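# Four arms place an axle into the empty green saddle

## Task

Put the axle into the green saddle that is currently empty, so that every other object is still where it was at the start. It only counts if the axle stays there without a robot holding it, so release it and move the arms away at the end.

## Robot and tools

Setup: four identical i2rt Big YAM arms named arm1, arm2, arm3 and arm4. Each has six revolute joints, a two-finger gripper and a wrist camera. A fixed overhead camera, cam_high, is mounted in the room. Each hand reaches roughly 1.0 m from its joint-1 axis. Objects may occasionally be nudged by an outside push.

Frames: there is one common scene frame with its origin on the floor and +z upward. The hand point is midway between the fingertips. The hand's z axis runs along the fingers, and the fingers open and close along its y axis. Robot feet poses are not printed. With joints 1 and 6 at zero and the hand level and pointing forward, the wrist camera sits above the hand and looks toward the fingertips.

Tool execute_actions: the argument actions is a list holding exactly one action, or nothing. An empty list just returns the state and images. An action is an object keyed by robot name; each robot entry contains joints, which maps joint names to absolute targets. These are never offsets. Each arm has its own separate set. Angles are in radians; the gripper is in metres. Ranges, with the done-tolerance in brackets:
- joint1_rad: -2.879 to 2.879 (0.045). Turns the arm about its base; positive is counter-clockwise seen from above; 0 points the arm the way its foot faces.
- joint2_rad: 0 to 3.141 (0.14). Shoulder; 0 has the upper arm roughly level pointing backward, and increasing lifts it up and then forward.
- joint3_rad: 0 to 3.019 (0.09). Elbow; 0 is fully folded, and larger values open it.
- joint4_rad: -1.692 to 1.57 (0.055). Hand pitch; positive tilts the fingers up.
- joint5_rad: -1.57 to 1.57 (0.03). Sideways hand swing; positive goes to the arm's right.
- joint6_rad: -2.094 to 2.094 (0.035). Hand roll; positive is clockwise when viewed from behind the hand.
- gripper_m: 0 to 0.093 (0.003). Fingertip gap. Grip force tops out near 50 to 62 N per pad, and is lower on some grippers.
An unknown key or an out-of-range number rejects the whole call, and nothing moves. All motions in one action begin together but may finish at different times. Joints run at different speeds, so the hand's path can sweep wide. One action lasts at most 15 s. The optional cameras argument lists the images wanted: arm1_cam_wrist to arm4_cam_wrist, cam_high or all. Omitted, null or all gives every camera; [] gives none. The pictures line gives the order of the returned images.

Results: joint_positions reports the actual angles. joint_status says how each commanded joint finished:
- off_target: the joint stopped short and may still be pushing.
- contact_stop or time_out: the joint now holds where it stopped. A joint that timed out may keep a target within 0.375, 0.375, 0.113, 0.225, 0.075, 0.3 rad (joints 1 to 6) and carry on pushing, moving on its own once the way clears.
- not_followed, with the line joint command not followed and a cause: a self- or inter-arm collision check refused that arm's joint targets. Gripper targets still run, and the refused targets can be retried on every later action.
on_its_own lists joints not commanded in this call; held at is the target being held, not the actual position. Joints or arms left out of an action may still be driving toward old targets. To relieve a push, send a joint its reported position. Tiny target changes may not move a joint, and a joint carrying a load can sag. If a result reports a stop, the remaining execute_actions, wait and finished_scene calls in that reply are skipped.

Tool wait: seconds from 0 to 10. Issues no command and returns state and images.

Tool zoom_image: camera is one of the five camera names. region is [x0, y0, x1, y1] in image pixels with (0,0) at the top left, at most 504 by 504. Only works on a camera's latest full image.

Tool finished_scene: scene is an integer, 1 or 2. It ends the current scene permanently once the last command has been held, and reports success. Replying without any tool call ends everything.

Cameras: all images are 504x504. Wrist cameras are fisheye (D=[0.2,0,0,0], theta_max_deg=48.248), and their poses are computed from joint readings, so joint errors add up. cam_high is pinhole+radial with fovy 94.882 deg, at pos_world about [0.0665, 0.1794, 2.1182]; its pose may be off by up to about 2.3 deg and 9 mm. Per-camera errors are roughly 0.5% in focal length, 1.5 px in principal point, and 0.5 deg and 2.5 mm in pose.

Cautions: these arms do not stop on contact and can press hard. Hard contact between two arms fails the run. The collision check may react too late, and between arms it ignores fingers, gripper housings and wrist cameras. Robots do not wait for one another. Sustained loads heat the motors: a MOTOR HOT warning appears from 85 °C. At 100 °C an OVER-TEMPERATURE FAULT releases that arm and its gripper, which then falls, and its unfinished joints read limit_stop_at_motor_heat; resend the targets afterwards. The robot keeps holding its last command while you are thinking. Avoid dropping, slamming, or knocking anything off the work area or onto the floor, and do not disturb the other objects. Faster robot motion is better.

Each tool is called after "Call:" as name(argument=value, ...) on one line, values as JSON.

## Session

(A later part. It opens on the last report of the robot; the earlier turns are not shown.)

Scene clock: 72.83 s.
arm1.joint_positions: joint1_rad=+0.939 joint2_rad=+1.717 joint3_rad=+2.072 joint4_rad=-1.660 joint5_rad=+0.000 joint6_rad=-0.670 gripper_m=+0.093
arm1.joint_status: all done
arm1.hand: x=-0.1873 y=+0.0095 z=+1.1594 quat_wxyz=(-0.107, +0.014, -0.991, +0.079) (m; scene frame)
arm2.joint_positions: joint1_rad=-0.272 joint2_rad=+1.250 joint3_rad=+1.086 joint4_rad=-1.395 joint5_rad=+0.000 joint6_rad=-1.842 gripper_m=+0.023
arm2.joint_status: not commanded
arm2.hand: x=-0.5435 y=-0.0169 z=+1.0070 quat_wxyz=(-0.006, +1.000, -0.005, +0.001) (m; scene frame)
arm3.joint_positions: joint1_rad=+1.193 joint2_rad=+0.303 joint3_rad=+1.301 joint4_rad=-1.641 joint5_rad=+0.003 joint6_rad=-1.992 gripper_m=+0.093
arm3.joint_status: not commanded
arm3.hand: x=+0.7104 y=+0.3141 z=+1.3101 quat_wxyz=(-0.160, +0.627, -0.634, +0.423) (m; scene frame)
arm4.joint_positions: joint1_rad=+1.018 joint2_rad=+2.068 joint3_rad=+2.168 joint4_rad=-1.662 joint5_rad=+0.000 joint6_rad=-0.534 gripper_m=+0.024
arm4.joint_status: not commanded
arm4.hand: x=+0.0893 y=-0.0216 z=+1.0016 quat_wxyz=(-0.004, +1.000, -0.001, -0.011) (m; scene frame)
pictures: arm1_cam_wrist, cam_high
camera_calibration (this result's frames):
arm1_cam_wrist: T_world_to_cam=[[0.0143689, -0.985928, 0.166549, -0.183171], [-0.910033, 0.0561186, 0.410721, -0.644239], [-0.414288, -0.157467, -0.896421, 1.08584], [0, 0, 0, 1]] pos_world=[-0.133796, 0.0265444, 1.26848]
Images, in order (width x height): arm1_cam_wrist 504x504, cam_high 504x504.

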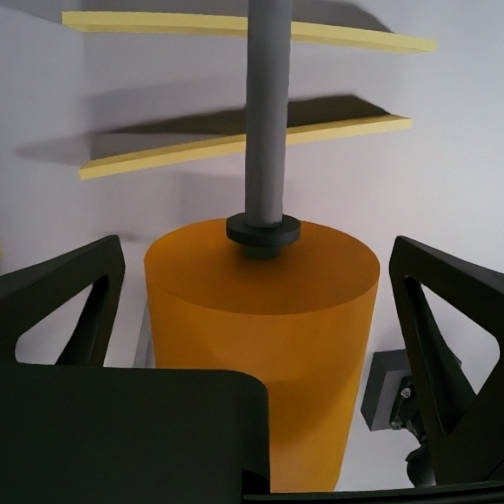

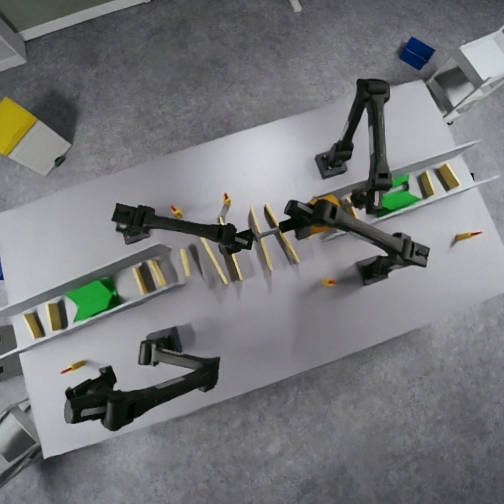

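Call:
execute_actions(actions=[{"arm1":{"joints":{"joint2_rad":1.85,"joint4_rad":-1.62}}}], cameras=[])

Call:
execute_actions(actions=[{"arm1":{"joints":{"joint2_rad":1.96,"joint3_rad":2.045,"joint4_rad":-1.655}}}], cameras=["arm1_cam_wrist"])

Scene clock: 74.70 s.
arm1.joint_positions: joint1_rad=+0.939 joint2_rad=+1.859 joint3_rad=+2.089 joint4_rad=-1.636 joint5_rad=+0.000 joint6_rad=-0.670 gripper_m=+0.093
arm1.joint_status: all done
arm1.hand: x=-0.1551 y=-0.0141 z=+1.0881 quat_wxyz=(-0.067, +0.014, -0.996, +0.049) (m; scene frame)
arm2.joint_positions: joint1_rad=-0.272 joint2_rad=+1.250 joint3_rad=+1.086 joint4_rad=-1.395 joint5_rad=+0.000 joint6_rad=-1.842 gripper_m=+0.023
arm2.joint_status: not commanded
arm2.hand: x=-0.5435 y=-0.0169 z=+1.0070 quat_wxyz=(-0.006, +1.000, -0.005, +0.001) (m; scene frame)
arm3.joint_positions: joint1_rad=+1.193 joint2_rad=+0.303 joint3_rad=+1.301 joint4_rad=-1.641 joint5_rad=+0.003 joint6_rad=-1.992 gripper_m=+0.093
arm3.joint_status: not commanded
arm3.hand: x=+0.7104 y=+0.3141 z=+1.3101 quat_wxyz=(-0.160, +0.627, -0.634, +0.423) (m; scene frame)
arm4.joint_positions: joint1_rad=+1.018 joint2_rad=+2.068 joint3_rad=+2.168 joint4_rad=-1.662 joint5_rad=+0.000 joint6_rad=-0.534 gripper_m=+0.024
arm4.joint_status: not commanded
arm4.hand: x=+0.0893 y=-0.0216 z=+1.0016 quat_wxyz=(-0.004, +1.000, -0.001, -0.011) (m; scene frame)
pictures: none
No camera images: the call's "cameras" was empty. Leave "cameras" out to get every camera's image.

Scene clock: 75.93 s.
arm1.joint_positions: joint1_rad=+0.939 joint2_rad=+1.964 joint3_rad=+2.031 joint4_rad=-1.642 joint5_rad=+0.000 joint6_rad=-0.670 gripper_m=+0.093
arm1.joint_status: all done
arm1.hand: x=-0.1523 y=-0.0157 z=+1.0029 quat_wxyz=(+0.000, +0.014, -1.000, -0.003) (m; scene frame)
arm2.joint_positions: joint1_rad=-0.272 joint2_rad=+1.250 joint3_rad=+1.086 joint4_rad=-1.395 joint5_rad=+0.000 joint6_rad=-1.842 gripper_m=+0.023
arm2.joint_status: not commanded
arm2.hand: x=-0.5435 y=-0.0169 z=+1.0070 quat_wxyz=(-0.006, +1.000, -0.005, +0.001) (m; scene frame)
arm3.joint_positions: joint1_rad=+1.193 joint2_rad=+0.303 joint3_rad=+1.301 joint4_rad=-1.641 joint5_rad=+0.003 joint6_rad=-1.992 gripper_m=+0.093
arm3.joint_status: not commanded
arm3.hand: x=+0.7104 y=+0.3141 z=+1.3101 quat_wxyz=(-0.160, +0.627, -0.634, +0.423) (m; scene frame)
arm4.joint_positions: joint1_rad=+1.018 joint2_rad=+2.068 joint3_rad=+2.168 joint4_rad=-1.662 joint5_rad=+0.000 joint6_rad=-0.534 gripper_m=+0.024
arm4.joint_status: not commanded
arm4.hand: x=+0.0893 y=-0.0216 z=+1.0016 quat_wxyz=(-0.004, +1.000, -0.001, -0.011) (m; scene frame)
pictures: arm1_cam_wrist
camera_calibration (this result's frames):
arm1_cam_wrist: T_world_to_cam=[[0.0336183, -0.999435, 0.000443987, -0.0132128], [-0.800446, -0.0266588, 0.598812, -0.720006], [-0.598462, -0.0204864, -0.800889, 0.834354], [0, 0, 0, 1]] pos_world=[-0.0765518, -0.0153069, 1.09938]
Images, in order (width x height): arm1_cam_wrist 504x504.

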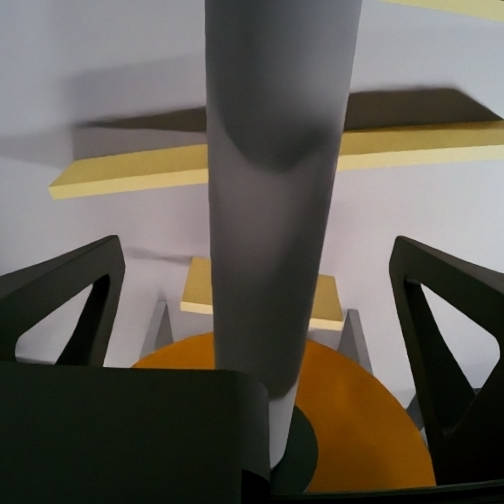

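Call:
execute_actions(actions=[{"arm1":{"joints":{"gripper_m":0}}}], cameras=[])

Call:
execute_actions(actions=[{"arm1":{"joints":{"joint2_rad":1.91,"joint3_rad":2.105}},"arm4":{"joints":{"joint2_rad":2.05,"joint3_rad":2.21}}}], cameras=[])

Call:
execute_actions(actions=[{"arm4":{"joints":{"gripper_m":0.093}}}], cameras=[])

Call:
execute_actions(actions=[{"arm4":{"joints":{"joint2_rad":1.78}}}], cameras=["arm1_cam_wrist","cam_high"])

Scene clock: 76.90 s.
arm1.joint_positions: joint1_rad=+0.939 joint2_rad=+1.964 joint3_rad=+2.031 joint4_rad=-1.642 joint5_rad=+0.000 joint6_rad=-0.641 gripper_m=+0.022
arm1.joint_status: gripper_m off_target (ended at +0.022, target +0.000)
arm1.hand: x=-0.1522 y=-0.0158 z=+1.0029 quat_wxyz=(+0.000, +0.000, -1.000, -0.003) (m; scene frame)
arm2.joint_positions: joint1_rad=-0.272 joint2_rad=+1.250 joint3_rad=+1.086 joint4_rad=-1.394 joint5_rad=+0.001 joint6_rad=-1.844 gripper_m=+0.023
arm2.joint_status: not commanded
arm2.hand: x=-0.5431 y=-0.0168 z=+1.0070 quat_wxyz=(-0.006, +1.000, -0.004, +0.002) (m; scene frame)
arm3.joint_positions: joint1_rad=+1.193 joint2_rad=+0.303 joint3_rad=+1.301 joint4_rad=-1.641 joint5_rad=+0.003 joint6_rad=-1.992 gripper_m=+0.093
arm3.joint_status: not commanded
arm3.hand: x=+0.7104 y=+0.3141 z=+1.3101 quat_wxyz=(-0.160, +0.627, -0.634, +0.423) (m; scene frame)
arm4.joint_positions: joint1_rad=+1.017 joint2_rad=+2.068 joint3_rad=+2.169 joint4_rad=-1.662 joint5_rad=+0.003 joint6_rad=-0.536 gripper_m=+0.024
arm4.joint_status: not commanded
arm4.hand: x=+0.0897 y=-0.0203 z=+1.0022 quat_wxyz=(-0.006, +1.000, +0.000, -0.011) (m; scene frame)
pictures: none
No camera images: the call's "cameras" was empty. Leave "cameras" out to get every camera's image.

Scene clock: 77.47 s.
arm1.joint_positions: joint1_rad=+0.939 joint2_rad=+1.962 joint3_rad=+2.033 joint4_rad=-1.642 joint5_rad=+0.000 joint6_rad=-0.641 gripper_m=+0.022
arm1.joint_status: all done
arm1.hand: x=-0.1521 y=-0.0159 z=+1.0050 quat_wxyz=(-0.002, +0.000, -1.000, -0.001) (m; scene frame)
arm2.joint_positions: joint1_rad=-0.272 joint2_rad=+1.250 joint3_rad=+1.086 joint4_rad=-1.394 joint5_rad=+0.001 joint6_rad=-1.844 gripper_m=+0.023
arm2.joint_status: not commanded
arm2.hand: x=-0.5431 y=-0.0168 z=+1.0070 quat_wxyz=(-0.006, +1.000, -0.004, +0.002) (m; scene frame)
arm3.joint_positions: joint1_rad=+1.193 joint2_rad=+0.303 joint3_rad=+1.301 joint4_rad=-1.641 joint5_rad=+0.003 joint6_rad=-1.992 gripper_m=+0.093
arm3.joint_status: not commanded
arm3.hand: x=+0.7104 y=+0.3141 z=+1.3101 quat_wxyz=(-0.160, +0.627, -0.634, +0.423) (m; scene frame)
arm4.joint_positions: joint1_rad=+1.017 joint2_rad=+2.068 joint3_rad=+2.169 joint4_rad=-1.662 joint5_rad=+0.003 joint6_rad=-0.536 gripper_m=+0.024
arm4.joint_status: all done
arm4.hand: x=+0.0897 y=-0.0203 z=+1.0022 quat_wxyz=(-0.006, +1.000, +0.000, -0.011) (m; scene frame)
pictures: none
No camera images: the call's "cameras" was empty. Leave "cameras" out to get every camera's image.

Scene clock: 78.17 s.
arm1.joint_positions: joint1_rad=+0.939 joint2_rad=+1.962 joint3_rad=+2.033 joint4_rad=-1.642 joint5_rad=+0.000 joint6_rad=-0.641 gripper_m=+0.022
arm1.joint_status: not commanded
arm1.hand: x=-0.1522 y=-0.0158 z=+1.0050 quat_wxyz=(-0.002, +0.000, -1.000, -0.001) (m; scene frame)
arm2.joint_positions: joint1_rad=-0.272 joint2_rad=+1.250 joint3_rad=+1.086 joint4_rad=-1.394 joint5_rad=+0.001 joint6_rad=-1.844 gripper_m=+0.023
arm2.joint_status: not commanded
arm2.hand: x=-0.5431 y=-0.0168 z=+1.0070 quat_wxyz=(-0.006, +1.000, -0.004, +0.002) (m; scene frame)
arm3.joint_positions: joint1_rad=+1.193 joint2_rad=+0.303 joint3_rad=+1.301 joint4_rad=-1.641 joint5_rad=+0.003 joint6_rad=-1.992 gripper_m=+0.093
arm3.joint_status: not commanded
arm3.hand: x=+0.7104 y=+0.3141 z=+1.3101 quat_wxyz=(-0.160, +0.627, -0.634, +0.423) (m; scene frame)
arm4.joint_positions: joint1_rad=+1.017 joint2_rad=+2.066 joint3_rad=+2.169 joint4_rad=-1.662 joint5_rad=+0.003 joint6_rad=-0.539 gripper_m=+0.093
arm4.joint_status: all done
arm4.hand: x=+0.0899 y=-0.0205 z=+1.0036 quat_wxyz=(-0.006, +1.000, +0.001, -0.012) (m; scene frame)
pictures: none
No camera images: the call's "cameras" was empty. Leave "cameras" out to get every camera's image.

Scene clock: 79.77 s.
arm1.joint_positions: joint1_rad=+0.939 joint2_rad=+1.962 joint3_rad=+2.033 joint4_rad=-1.642 joint5_rad=+0.000 joint6_rad=-0.641 gripper_m=+0.022
arm1.joint_status: not commanded
arm1.hand: x=-0.1522 y=-0.0158 z=+1.0050 quat_wxyz=(-0.002, +0.000, -1.000, -0.001) (m; scene frame)
arm2.joint_positions: joint1_rad=-0.272 joint2_rad=+1.250 joint3_rad=+1.086 joint4_rad=-1.394 joint5_rad=+0.001 joint6_rad=-1.844 gripper_m=+0.023
arm2.joint_status: not commanded
arm2.hand: x=-0.5431 y=-0.0168 z=+1.0070 quat_wxyz=(-0.006, +1.000, -0.004, +0.002) (m; scene frame)
arm3.joint_positions: joint1_rad=+1.193 joint2_rad=+0.303 joint3_rad=+1.301 joint4_rad=-1.641 joint5_rad=+0.003 joint6_rad=-1.992 gripper_m=+0.093
arm3.joint_status: not commanded
arm3.hand: x=+0.7104 y=+0.3141 z=+1.3101 quat_wxyz=(-0.160, +0.627, -0.634, +0.423) (m; scene frame)
arm4.joint_positions: joint1_rad=+1.017 joint2_rad=+1.783 joint3_rad=+2.197 joint4_rad=-1.662 joint5_rad=+0.003 joint6_rad=-0.539 gripper_m=+0.093
arm4.joint_status: all done
arm4.hand: x=+0.1344 y=-0.0461 z=+1.1850 quat_wxyz=(-0.086, +0.986, +0.001, -0.145) (m; scene frame)
pictures: arm1_cam_wrist, cam_high
camera_calibration (this result's frames):
arm1_cam_wrist: T_world_to_cam=[[0.00499129, -0.999983, 0.00295703, -0.0202219], [-0.802797, -0.00224391, 0.596248, -0.718534], [-0.596231, -0.00534994, -0.802795, 0.838588], [0, 0, 0, 1]] pos_world=[-0.0767439, -0.0173475, 1.1017]
Images, in order (width x height): arm1_cam_wrist 504x504, cam_high 504x504.

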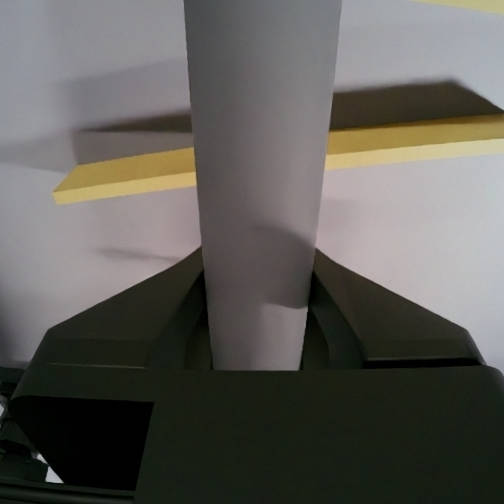

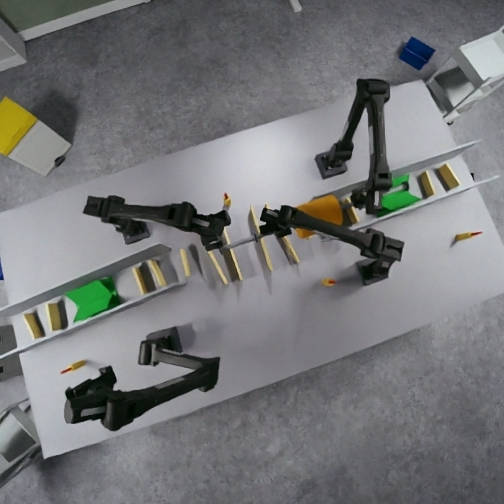

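Call:
execute_actions(actions=[{"arm1":{"joints":{"joint1_rad":0.852,"joint2_rad":1.725,"joint3_rad":1.81,"joint4_rad":-1.59,"joint6_rad":-0.75}},"arm2":{"joints":{"joint1_rad":-0.035,"joint2_rad":1.165,"joint3_rad":1.15,"joint4_rad":-1.46,"joint6_rad":-1.61}},"arm4":{"joints":{"joint2_rad":0.4,"joint3_rad":1.2}}}], cameras=[])

Call:
execute_actions(actions=[{"arm1":{"joints":{"joint1_rad":0.657,"joint2_rad":1.495,"joint3_rad":1.515,"joint4_rad":-1.535,"joint6_rad":-0.94}},"arm2":{"joints":{"joint1_rad":0.348,"joint2_rad":1.225,"joint3_rad":1.2,"joint4_rad":-1.45,"joint6_rad":-1.225}}}], cameras=[])

Call:
execute_actions(actions=[{"arm1":{"joints":{"joint1_rad":0.39,"joint2_rad":1.335,"joint3_rad":1.345,"joint4_rad":-1.53,"joint6_rad":-1.21}},"arm2":{"joints":{"joint1_rad":0.652,"joint2_rad":1.385,"joint3_rad":1.35,"joint4_rad":-1.44,"joint6_rad":-0.92}}}], cameras=[])

Call:
execute_actions(actions=[{"arm1":{"joints":{"joint1_rad":0.055,"joint2_rad":1.29,"joint3_rad":1.305,"joint6_rad":-1.55}},"arm2":{"joints":{"joint1_rad":0.872,"joint2_rad":1.595,"joint3_rad":1.6,"joint4_rad":-1.465,"joint6_rad":-0.70}}}], cameras=["arm2_cam_wrist","cam_high"])

Scene clock: 82.33 s.
arm1.joint_positions: joint1_rad=+0.852 joint2_rad=+1.767 joint3_rad=+1.782 joint4_rad=-1.592 joint5_rad=-0.005 joint6_rad=-0.753 gripper_m=+0.022
arm1.joint_status: all done
arm1.hand: x=-0.2358 y=-0.0119 z=+1.0173 quat_wxyz=(-0.001, +0.012, -1.000, -0.005) (m; scene frame)
arm2.joint_positions: joint1_rad=-0.034 joint2_rad=+1.189 joint3_rad=+1.086 joint4_rad=-1.459 joint5_rad=-0.007 joint6_rad=-1.630 gripper_m=+0.023
arm2.joint_status: all done
arm2.hand: x=-0.6268 y=-0.0241 z=+1.0258 quat_wxyz=(-0.004, +1.000, +0.008, -0.004) (m; scene frame)
arm3.joint_positions: joint1_rad=+1.193 joint2_rad=+0.303 joint3_rad=+1.301 joint4_rad=-1.641 joint5_rad=+0.003 joint6_rad=-1.992 gripper_m=+0.093
arm3.joint_status: not commanded
arm3.hand: x=+0.7104 y=+0.3141 z=+1.3101 quat_wxyz=(-0.160, +0.627, -0.634, +0.423) (m; scene frame)
arm4.joint_positions: joint1_rad=+1.017 joint2_rad=+0.398 joint3_rad=+1.205 joint4_rad=-1.665 joint5_rad=+0.003 joint6_rad=-0.540 gripper_m=+0.093
arm4.joint_status: all done
arm4.hand: x=+0.5399 y=-0.2874 z=+1.2009 quat_wxyz=(-0.182, +0.935, +0.000, -0.305) (m; scene frame)
pictures: none
No camera images: the call's "cameras" was empty. Leave "cameras" out to get every camera's image.

Scene clock: 83.40 s.
arm1.joint_positions: joint1_rad=+0.660 joint2_rad=+1.535 joint3_rad=+1.490 joint4_rad=-1.524 joint5_rad=-0.009 joint6_rad=-0.948 gripper_m=+0.022
arm1.joint_status: all done
arm1.hand: x=-0.3627 y=-0.0145 z=+1.0168 quat_wxyz=(-0.006, +0.014, -1.000, -0.003) (m; scene frame)
arm2.joint_positions: joint1_rad=+0.347 joint2_rad=+1.242 joint3_rad=+1.124 joint4_rad=-1.453 joint5_rad=-0.014 joint6_rad=-1.256 gripper_m=+0.023
arm2.joint_status: all done
arm2.hand: x=-0.7556 y=-0.0271 z=+1.0238 quat_wxyz=(+0.003, +1.000, +0.012, -0.007) (m; scene frame)
arm3.joint_positions: joint1_rad=+1.193 joint2_rad=+0.303 joint3_rad=+1.301 joint4_rad=-1.641 joint5_rad=+0.003 joint6_rad=-1.992 gripper_m=+0.093
arm3.joint_status: not commanded
arm3.hand: x=+0.7104 y=+0.3141 z=+1.3101 quat_wxyz=(-0.160, +0.627, -0.634, +0.423) (m; scene frame)
arm4.joint_positions: joint1_rad=+1.017 joint2_rad=+0.398 joint3_rad=+1.205 joint4_rad=-1.665 joint5_rad=+0.003 joint6_rad=-0.540 gripper_m=+0.093
arm4.joint_status: not commanded
arm4.hand: x=+0.5399 y=-0.2874 z=+1.2009 quat_wxyz=(-0.182, +0.935, +0.000, -0.305) (m; scene frame)
pictures: none
No camera images: the call's "cameras" was empty. Leave "cameras" out to get every camera's image.

Scene clock: 84.43 s.
arm1.joint_positions: joint1_rad=+0.388 joint2_rad=+1.372 joint3_rad=+1.315 joint4_rad=-1.523 joint5_rad=-0.011 joint6_rad=-1.217 gripper_m=+0.022
arm1.joint_status: all done
arm1.hand: x=-0.4946 y=-0.0148 z=+1.0154 quat_wxyz=(-0.005, +0.012, -1.000, -0.008) (m; scene frame)
arm2.joint_positions: joint1_rad=+0.662 joint2_rad=+1.415 joint3_rad=+1.279 joint4_rad=-1.431 joint5_rad=-0.006 joint6_rad=-0.939 gripper_m=+0.023
arm2.joint_status: all done
arm2.hand: x=-0.8892 y=-0.0253 z=+1.0212 quat_wxyz=(+0.001, +1.000, +0.011, -0.004) (m; scene frame)
arm3.joint_positions: joint1_rad=+1.193 joint2_rad=+0.303 joint3_rad=+1.301 joint4_rad=-1.641 joint5_rad=+0.003 joint6_rad=-1.992 gripper_m=+0.093
arm3.joint_status: not commanded
arm3.hand: x=+0.7104 y=+0.3141 z=+1.3101 quat_wxyz=(-0.160, +0.627, -0.634, +0.423) (m; scene frame)
arm4.joint_positions: joint1_rad=+1.017 joint2_rad=+0.398 joint3_rad=+1.205 joint4_rad=-1.665 joint5_rad=+0.003 joint6_rad=-0.540 gripper_m=+0.093
arm4.joint_status: not commanded
arm4.hand: x=+0.5399 y=-0.2874 z=+1.2009 quat_wxyz=(-0.182, +0.935, +0.000, -0.305) (m; scene frame)
pictures: none
No camera images: the call's "cameras" was empty. Leave "cameras" out to get every camera's image.

Scene clock: 85.47 s.
arm1.joint_positions: joint1_rad=+0.059 joint2_rad=+1.333 joint3_rad=+1.276 joint4_rad=-1.523 joint5_rad=-0.003 joint6_rad=-1.539 gripper_m=+0.022
arm1.joint_status: all done
arm1.hand: x=-0.6223 y=-0.0277 z=+1.0142 quat_wxyz=(-0.003, +0.008, -1.000, -0.006) (m; scene frame)
arm2.joint_positions: joint1_rad=+0.883 joint2_rad=+1.628 joint3_rad=+1.520 joint4_rad=-1.458 joint5_rad=-0.005 joint6_rad=-0.710 gripper_m=+0.023
arm2.joint_status: all done
arm2.hand: x=-1.0177 y=-0.0346 z=+1.0216 quat_wxyz=(+0.001, +1.000, +0.007, -0.004) (m; scene frame)
arm3.joint_positions: joint1_rad=+1.193 joint2_rad=+0.303 joint3_rad=+1.301 joint4_rad=-1.641 joint5_rad=+0.003 joint6_rad=-1.992 gripper_m=+0.093
arm3.joint_status: not commanded
arm3.hand: x=+0.7104 y=+0.3141 z=+1.3101 quat_wxyz=(-0.160, +0.627, -0.634, +0.423) (m; scene frame)
arm4.joint_positions: joint1_rad=+1.017 joint2_rad=+0.398 joint3_rad=+1.205 joint4_rad=-1.665 joint5_rad=+0.003 joint6_rad=-0.540 gripper_m=+0.093
arm4.joint_status: not commanded
arm4.hand: x=+0.5399 y=-0.2874 z=+1.2009 quat_wxyz=(-0.182, +0.935, +0.000, -0.305) (m; scene frame)
pictures: arm2_cam_wrist, cam_high
camera_calibration (this result's frames):
arm2_cam_wrist: T_world_to_cam=[[-0.00791187, 0.999954, -0.00545892, 0.03327], [0.804277, 0.00960734, 0.594177, 0.214682], [0.594202, 0.000310568, -0.804316, 1.54715], [0, 0, 0, 1]] pos_world=[-1.09172, -0.0358115, 1.11702]
Images, in order (width x height): arm2_cam_wrist 504x504, cam_high 504x504.

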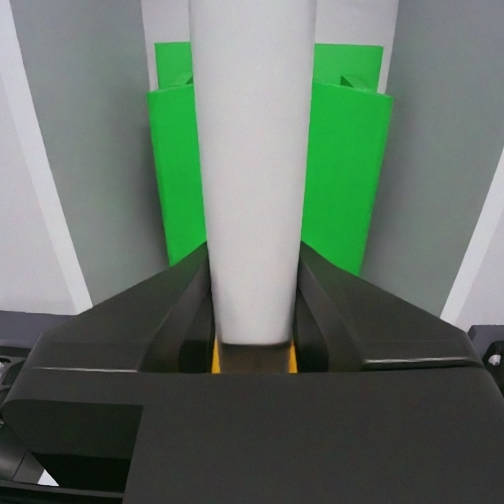

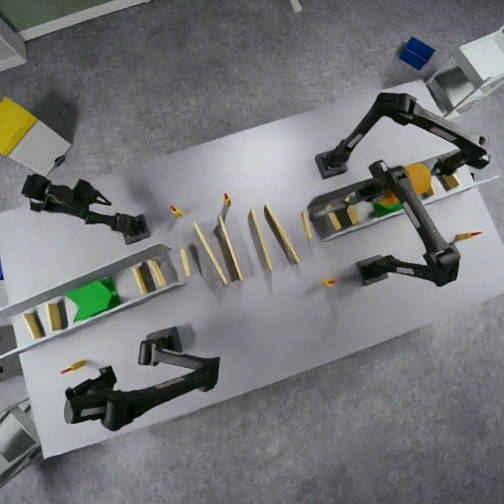

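Call:
execute_actions(actions=[{"arm1":{"joints":{"joint1_rad":-0.245,"joint2_rad":1.355,"joint3_rad":1.41,"joint6_rad":-1.85}},"arm2":{"joints":{"joint1_rad":0.99,"joint2_rad":1.84,"joint3_rad":1.94,"joint4_rad":-1.555,"joint6_rad":-0.575}}}], cameras=["arm2_cam_wrist","arm1_cam_wrist"])

Scene clock: 88.03 s.
arm1.joint_positions: joint1_rad=-0.235 joint2_rad=+1.377 joint3_rad=+1.328 joint4_rad=-1.528 joint5_rad=-0.008 joint6_rad=-1.814 gripper_m=+0.022
arm1.joint_status: joint6_rad time_out (moved -0.275 of -0.311); the others done
arm1.on_its_own: joint6_rad reads -1.814 and still pushes toward -1.850 since a time_out
arm1.hand: x=-0.7358 y=-0.0347 z=+1.0176 quat_wxyz=(-0.006, -0.001, -1.000, -0.003) (m; scene frame)
arm2.joint_positions: joint1_rad=+1.004 joint2_rad=+1.880 joint3_rad=+1.858 joint4_rad=-1.542 joint5_rad=-0.008 joint6_rad=-0.570 gripper_m=+0.023
arm2.joint_status: all done
arm2.hand: x=-1.1315 y=-0.0322 z=+1.0206 quat_wxyz=(+0.001, +1.000, -0.003, -0.006) (m; scene frame)
arm3.joint_positions: joint1_rad=+1.193 joint2_rad=+0.303 joint3_rad=+1.301 joint4_rad=-1.641 joint5_rad=+0.003 joint6_rad=-1.992 gripper_m=+0.093
arm3.joint_status: not commanded
arm3.hand: x=+0.7104 y=+0.3141 z=+1.3101 quat_wxyz=(-0.160, +0.627, -0.634, +0.423) (m; scene frame)
arm4.joint_positions: joint1_rad=+1.017 joint2_rad=+0.398 joint3_rad=+1.205 joint4_rad=-1.665 joint5_rad=+0.003 joint6_rad=-0.540 gripper_m=+0.093
arm4.joint_status: not commanded
arm4.hand: x=+0.5399 y=-0.2874 z=+1.2009 quat_wxyz=(-0.182, +0.935, +0.000, -0.305) (m; scene frame)
pictures: arm1_cam_wrist, arm2_cam_wrist
camera_calibration (this result's frames):
arm1_cam_wrist: T_world_to_cam=[[0.00341999, -0.999994, -0.00101495, -0.0333006], [-0.808183, -0.00336172, 0.588922, -1.19117], [-0.588922, -0.00119384, -0.808189, 0.511702], [0, 0, 0, 1]] pos_world=[-0.661213, -0.0366939, 1.11502]
arm2_cam_wrist: T_world_to_cam=[[0.0114938, 0.999907, -0.00734828, 0.053802], [0.806718, -0.00493045, 0.590917, 0.312442], [0.590825, -0.0127198, -0.806699, 1.61216], [0, 0, 0, 1]] pos_world=[-1.20518, -0.0317501, 1.1163]
Images, in order (width x height): arm1_cam_wrist 504x504, arm2_cam_wrist 504x504.

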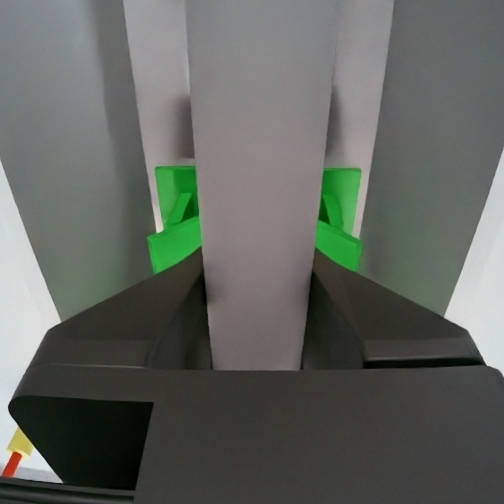

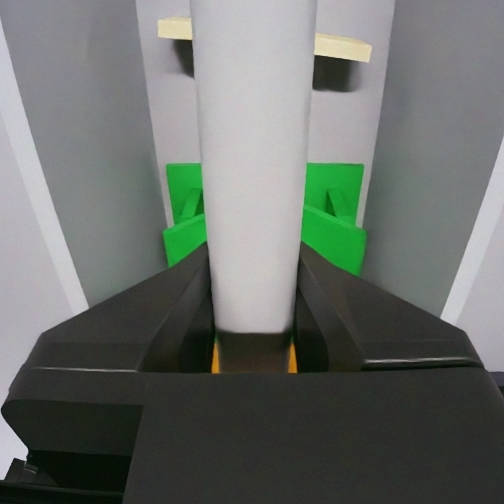

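Call:
execute_actions(actions=[{"arm1":{"joints":{"joint2_rad":1.42,"joint3_rad":1.105,"joint4_rad":-1.2,"joint6_rad":-1.82}},"arm2":{"joints":{"joint1_rad":0.975,"joint2_rad":1.895,"joint3_rad":1.655,"joint4_rad":-1.26}}}], cameras=["arm2_cam_wrist","arm1_cam_wrist"])

Scene clock: 89.43 s.
arm1.joint_positions: joint1_rad=-0.236 joint2_rad=+1.445 joint3_rad=+1.067 joint4_rad=-1.212 joint5_rad=-0.010 joint6_rad=-1.820 gripper_m=+0.022
arm1.joint_status: all done
arm1.hand: x=-0.7344 y=-0.0306 z=+0.8947 quat_wxyz=(-0.009, +0.002, -1.000, -0.010) (m; scene frame)
arm2.joint_positions: joint1_rad=+0.998 joint2_rad=+1.945 joint3_rad=+1.630 joint4_rad=-1.258 joint5_rad=-0.001 joint6_rad=-0.581 gripper_m=+0.023
arm2.joint_status: all done
arm2.hand: x=-1.1293 y=-0.0277 z=+0.8980 quat_wxyz=(+0.001, +1.000, -0.001, +0.001) (m; scene frame)
arm3.joint_positions: joint1_rad=+1.193 joint2_rad=+0.303 joint3_rad=+1.301 joint4_rad=-1.641 joint5_rad=+0.003 joint6_rad=-1.992 gripper_m=+0.093
arm3.joint_status: not commanded
arm3.hand: x=+0.7104 y=+0.3141 z=+1.3101 quat_wxyz=(-0.160, +0.627, -0.634, +0.423) (m; scene frame)
arm4.joint_positions: joint1_rad=+1.017 joint2_rad=+0.398 joint3_rad=+1.205 joint4_rad=-1.665 joint5_rad=+0.003 joint6_rad=-0.540 gripper_m=+0.093
arm4.joint_status: not commanded
arm4.hand: x=+0.5399 y=-0.2874 z=+1.2009 quat_wxyz=(-0.182, +0.935, +0.000, -0.305) (m; scene frame)
pictures: arm1_cam_wrist, arm2_cam_wrist
camera_calibration (this result's frames):
arm1_cam_wrist: T_world_to_cam=[[0.00918502, -0.999863, -0.0137442, -0.0137599], [-0.811218, -0.0154872, 0.584538, -1.11634], [-0.584671, 0.00578051, -0.81125, 0.41928], [0, 0, 0, 1]] pos_world=[-0.660328, -0.0334706, 0.992495]
arm2_cam_wrist: T_world_to_cam=[[0.00701646, 0.99995, -0.00706354, 0.0431552], [0.799373, -0.00136482, 0.600834, 0.366013], [0.600794, -0.00986213, -0.799343, 1.51681], [0, 0, 0, 1]] pos_world=[-1.20417, -0.0276945, 0.992844]
Images, in order (width x height): arm1_cam_wrist 504x504, arm2_cam_wrist 504x504.

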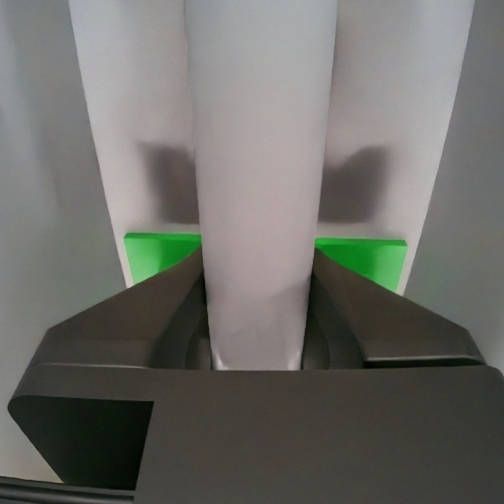

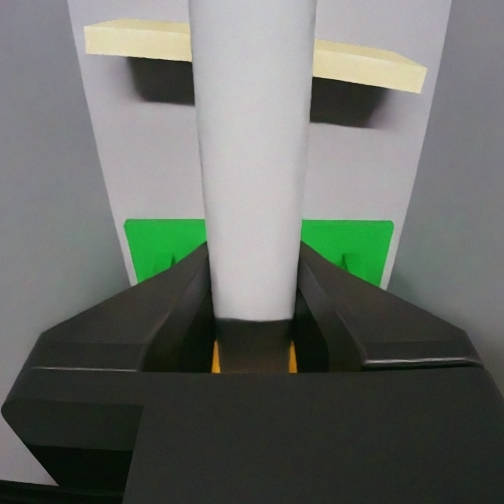

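Call:
execute_actions(actions=[{"arm1":{"joints":{"joint2_rad":1.49,"joint3_rad":1.04,"joint4_rad":-1.075}},"arm2":{"joints":{"joint2_rad":1.945,"joint3_rad":1.59,"joint4_rad":-1.165}}}], cameras=["arm2_cam_wrist","arm1_cam_wrist"])

Scene clock: 90.37 s.
arm1.joint_positions: joint1_rad=-0.237 joint2_rad=+1.488 joint3_rad=+1.017 joint4_rad=-1.123 joint5_rad=-0.003 joint6_rad=-1.815 gripper_m=+0.022
arm1.joint_status: all done
arm1.hand: x=-0.7363 y=-0.0314 z=+0.8614 quat_wxyz=(-0.006, -0.002, -1.000, -0.012) (m; scene frame)
arm2.joint_positions: joint1_rad=+0.995 joint2_rad=+1.960 joint3_rad=+1.584 joint4_rad=-1.173 joint5_rad=-0.005 joint6_rad=-0.580 gripper_m=+0.023
arm2.joint_status: all done
arm2.hand: x=-1.1313 y=-0.0253 z=+0.8727 quat_wxyz=(-0.004, +1.000, -0.002, -0.011) (m; scene frame)
arm3.joint_positions: joint1_rad=+1.193 joint2_rad=+0.303 joint3_rad=+1.301 joint4_rad=-1.641 joint5_rad=+0.003 joint6_rad=-1.992 gripper_m=+0.093
arm3.joint_status: not commanded
arm3.hand: x=+0.7104 y=+0.3141 z=+1.3101 quat_wxyz=(-0.160, +0.627, -0.634, +0.423) (m; scene frame)
arm4.joint_positions: joint1_rad=+1.017 joint2_rad=+0.398 joint3_rad=+1.205 joint4_rad=-1.665 joint5_rad=+0.003 joint6_rad=-0.540 gripper_m=+0.093
arm4.joint_status: not commanded
arm4.hand: x=+0.5399 y=-0.2874 z=+1.2009 quat_wxyz=(-0.182, +0.935, +0.000, -0.305) (m; scene frame)
pictures: arm1_cam_wrist, arm2_cam_wrist
camera_calibration (this result's frames):
arm1_cam_wrist: T_world_to_cam=[[0.00240181, -0.999833, -0.0181265, -0.0162162], [-0.807715, -0.0126266, 0.589438, -1.09999], [-0.589568, 0.0132254, -0.807611, 0.384594], [0, 0, 0, 1]] pos_world=[-0.661693, -0.035189, 0.958683]
arm2_cam_wrist: T_world_to_cam=[[0.0107649, 0.999938, 0.00277539, 0.0362391], [0.812469, -0.0103646, 0.582912, 0.41309], [0.582905, -0.00402008, -0.81253, 1.48921], [0, 0, 0, 1]] pos_world=[-1.20408, -0.0259687, 0.969131]
Images, in order (width x height): arm1_cam_wrist 504x504, arm2_cam_wrist 504x504.

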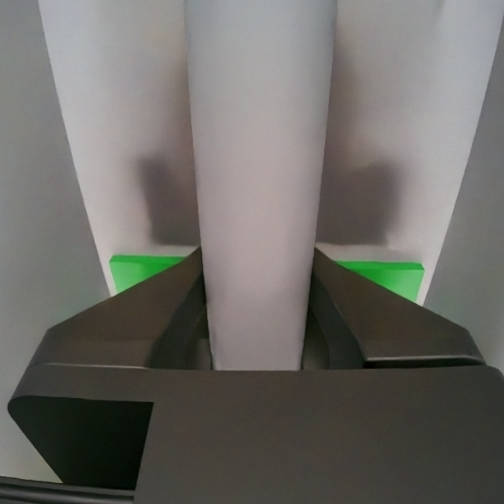

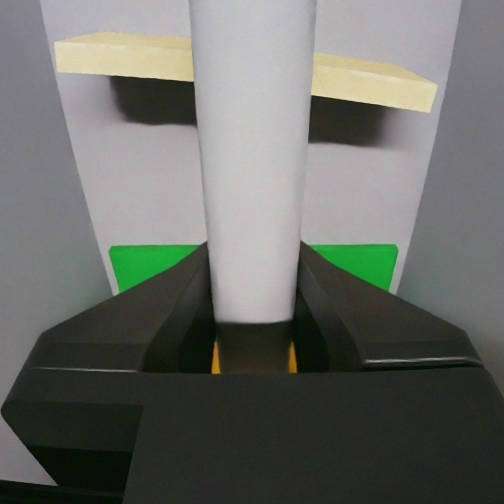

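Sag has dropped, so it is seated. Releasing and lifting.

Call:
execute_actions(actions=[{"arm1":{"joints":{"gripper_m":0.093}},"arm2":{"joints":{"gripper_m":0.093}}}], cameras=[])

Call:
execute_actions(actions=[{"arm1":{"joints":{"joint2_rad":1.37,"joint3_rad":1.36,"joint4_rad":-1.53}},"arm2":{"joints":{"joint2_rad":1.87,"joint3_rad":1.89,"joint4_rad":-1.55}}}], cameras=[])

Call:
execute_actions(actions=[{"arm1":{"joints":{"joint2_rad":0.6}},"arm2":{"joints":{"joint2_rad":1.1}}}])

Scene clock: 91.33 s.
arm1.joint_positions: joint1_rad=-0.237 joint2_rad=+1.488 joint3_rad=+1.017 joint4_rad=-1.089 joint5_rad=-0.002 joint6_rad=-1.815 gripper_m=+0.093
arm1.joint_status: all done
arm1.hand: x=-0.7386 y=-0.0394 z=+0.8613 quat_wxyz=(-0.002, -0.002, -1.000, +0.004) (m; scene frame)
arm2.joint_positions: joint1_rad=+0.989 joint2_rad=+1.958 joint3_rad=+1.584 joint4_rad=-1.173 joint5_rad=-0.004 joint6_rad=-0.580 gripper_m=+0.093
arm2.joint_status: all done
arm2.hand: x=-1.1296 y=-0.0224 z=+0.8740 quat_wxyz=(-0.004, +1.000, -0.005, -0.011) (m; scene frame)
arm3.joint_positions: joint1_rad=+1.193 joint2_rad=+0.303 joint3_rad=+1.301 joint4_rad=-1.641 joint5_rad=+0.003 joint6_rad=-1.992 gripper_m=+0.093
arm3.joint_status: not commanded
arm3.hand: x=+0.7104 y=+0.3141 z=+1.3101 quat_wxyz=(-0.160, +0.627, -0.634, +0.423) (m; scene frame)
arm4.joint_positions: joint1_rad=+1.017 joint2_rad=+0.398 joint3_rad=+1.205 joint4_rad=-1.665 joint5_rad=+0.003 joint6_rad=-0.540 gripper_m=+0.093
arm4.joint_status: not commanded
arm4.hand: x=+0.5399 y=-0.2874 z=+1.2009 quat_wxyz=(-0.182, +0.935, +0.000, -0.305) (m; scene frame)
pictures: none
No camera images: the call's "cameras" was empty. Leave "cameras" out to get every camera's image.

Scene clock: 92.50 s.
arm1.joint_positions: joint1_rad=-0.237 joint2_rad=+1.358 joint3_rad=+1.335 joint4_rad=-1.517 joint5_rad=-0.002 joint6_rad=-1.815 gripper_m=+0.093
arm1.joint_status: all done
arm1.hand: x=-0.7384 y=-0.0362 z=+1.0273 quat_wxyz=(+0.001, -0.002, -1.000, +0.014) (m; scene frame)
arm2.joint_positions: joint1_rad=+0.989 joint2_rad=+1.851 joint3_rad=+1.858 joint4_rad=-1.540 joint5_rad=-0.004 joint6_rad=-0.580 gripper_m=+0.093
arm2.joint_status: all done
arm2.hand: x=-1.1243 y=-0.0257 z=+1.0365 quat_wxyz=(-0.008, +1.000, -0.005, -0.017) (m; scene frame)
arm3.joint_positions: joint1_rad=+1.193 joint2_rad=+0.303 joint3_rad=+1.301 joint4_rad=-1.641 joint5_rad=+0.003 joint6_rad=-1.992 gripper_m=+0.093
arm3.joint_status: not commanded
arm3.hand: x=+0.7104 y=+0.3141 z=+1.3101 quat_wxyz=(-0.160, +0.627, -0.634, +0.423) (m; scene frame)
arm4.joint_positions: joint1_rad=+1.017 joint2_rad=+0.398 joint3_rad=+1.205 joint4_rad=-1.665 joint5_rad=+0.003 joint6_rad=-0.540 gripper_m=+0.093
arm4.joint_status: not commanded
arm4.hand: x=+0.5399 y=-0.2874 z=+1.2009 quat_wxyz=(-0.182, +0.935, +0.000, -0.305) (m; scene frame)
pictures: none
No camera images: the call's "cameras" was empty. Leave "cameras" out to get every camera's image.

Scene clock: 94.30 s.
arm1.joint_positions: joint1_rad=-0.237 joint2_rad=+0.591 joint3_rad=+1.342 joint4_rad=-1.518 joint5_rad=-0.002 joint6_rad=-1.815 gripper_m=+0.093
arm1.joint_status: all done
arm1.hand: x=-0.6911 y=+0.1534 z=+1.2555 quat_wxyz=(+0.093, -0.002, -0.921, +0.379) (m; scene frame)
arm2.joint_positions: joint1_rad=+0.989 joint2_rad=+1.107 joint3_rad=+1.887 joint4_rad=-1.541 joint5_rad=-0.004 joint6_rad=-0.580 gripper_m=+0.093
arm2.joint_status: all done
arm2.hand: x=-0.9414 y=-0.1479 z=+1.4023 quat_wxyz=(-0.216, +0.919, -0.004, -0.330) (m; scene frame)
arm3.joint_positions: joint1_rad=+1.193 joint2_rad=+0.303 joint3_rad=+1.301 joint4_rad=-1.641 joint5_rad=+0.003 joint6_rad=-1.992 gripper_m=+0.093
arm3.joint_status: not commanded
arm3.hand: x=+0.7104 y=+0.3141 z=+1.3101 quat_wxyz=(-0.160, +0.627, -0.634, +0.423) (m; scene frame)
arm4.joint_positions: joint1_rad=+1.017 joint2_rad=+0.398 joint3_rad=+1.205 joint4_rad=-1.665 joint5_rad=+0.003 joint6_rad=-0.540 gripper_m=+0.093
arm4.joint_status: not commanded
arm4.hand: x=+0.5399 y=-0.2874 z=+1.2009 quat_wxyz=(-0.182, +0.935, +0.000, -0.305) (m; scene frame)
pictures: arm1_cam_wrist, arm2_cam_wrist, arm3_cam_wrist, arm4_cam_wrist, cam_high
camera_calibration (this result's frames):
arm1_cam_wrist: T_world_to_cam=[[0.0732875, -0.709579, 0.700804, -0.722481], [-0.683672, 0.475857, 0.553311, -1.23729], [-0.7261, -0.519671, -0.450245, 0.265805], [0, 0, 0, 1]] pos_world=[-0.599947, 0.214245, 1.3106]
arm2_cam_wrist: T_world_to_cam=[[0.151864, 0.909538, 0.386883, -0.263929], [0.988295, -0.133975, -0.0729692, 1.01574], [-0.0145355, 0.393436, -0.919237, 1.45436], [0, 0, 0, 1]] pos_world=[-0.942626, -0.19606, 1.51313]
arm3_cam_wrist: T_world_to_cam=[[0.671108, 0.1494, 0.72615, -1.4756], [-0.551993, -0.553154, 0.623959, -0.245241], [0.494892, -0.819574, -0.288758, 0.412904], [0, 0, 0, 1]] pos_world=[0.65057, 0.423203, 1.34375]
arm4_cam_wrist: T_world_to_cam=[[0.11155, 0.932388, 0.343815, -0.204677], [0.993421, -0.113647, -0.0141149, -0.546881], [0.0259129, 0.343127, -0.938931, 1.33699], [0, 0, 0, 1]] pos_world=[0.531469, -0.33007, 1.31799]
Images, in order (width x height): arm1_cam_wrist 504x504, arm2_cam_wrist 504x504, arm3_cam_wrist 504x504, arm4_cam_wrist 504x504, cam_high 504x504.

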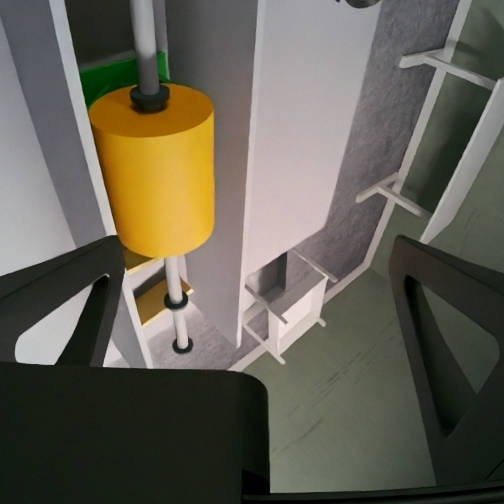

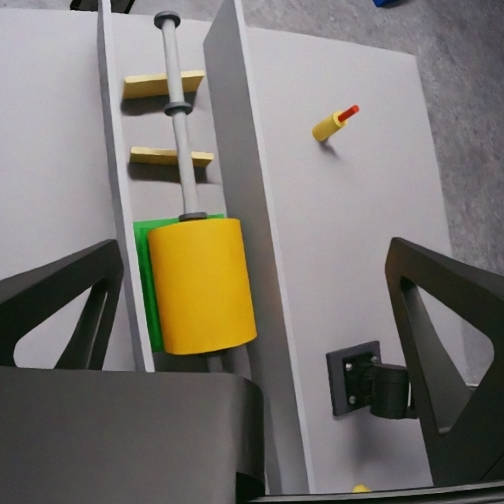

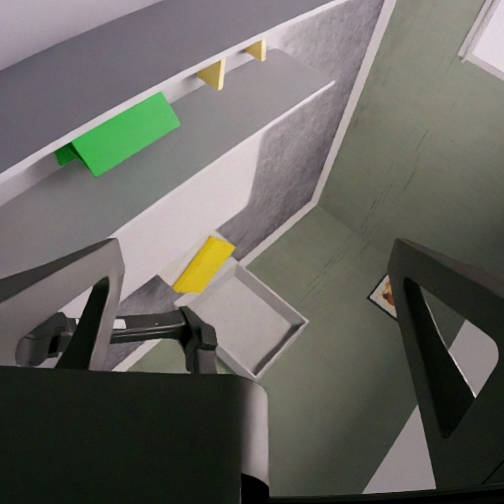

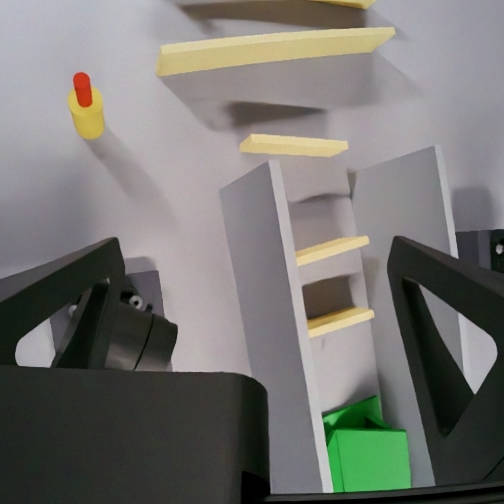

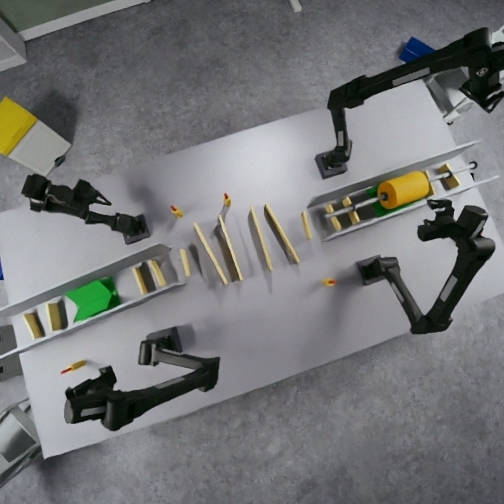

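Call:
finished_scene(scene=1)

The scene is finished: the task was done.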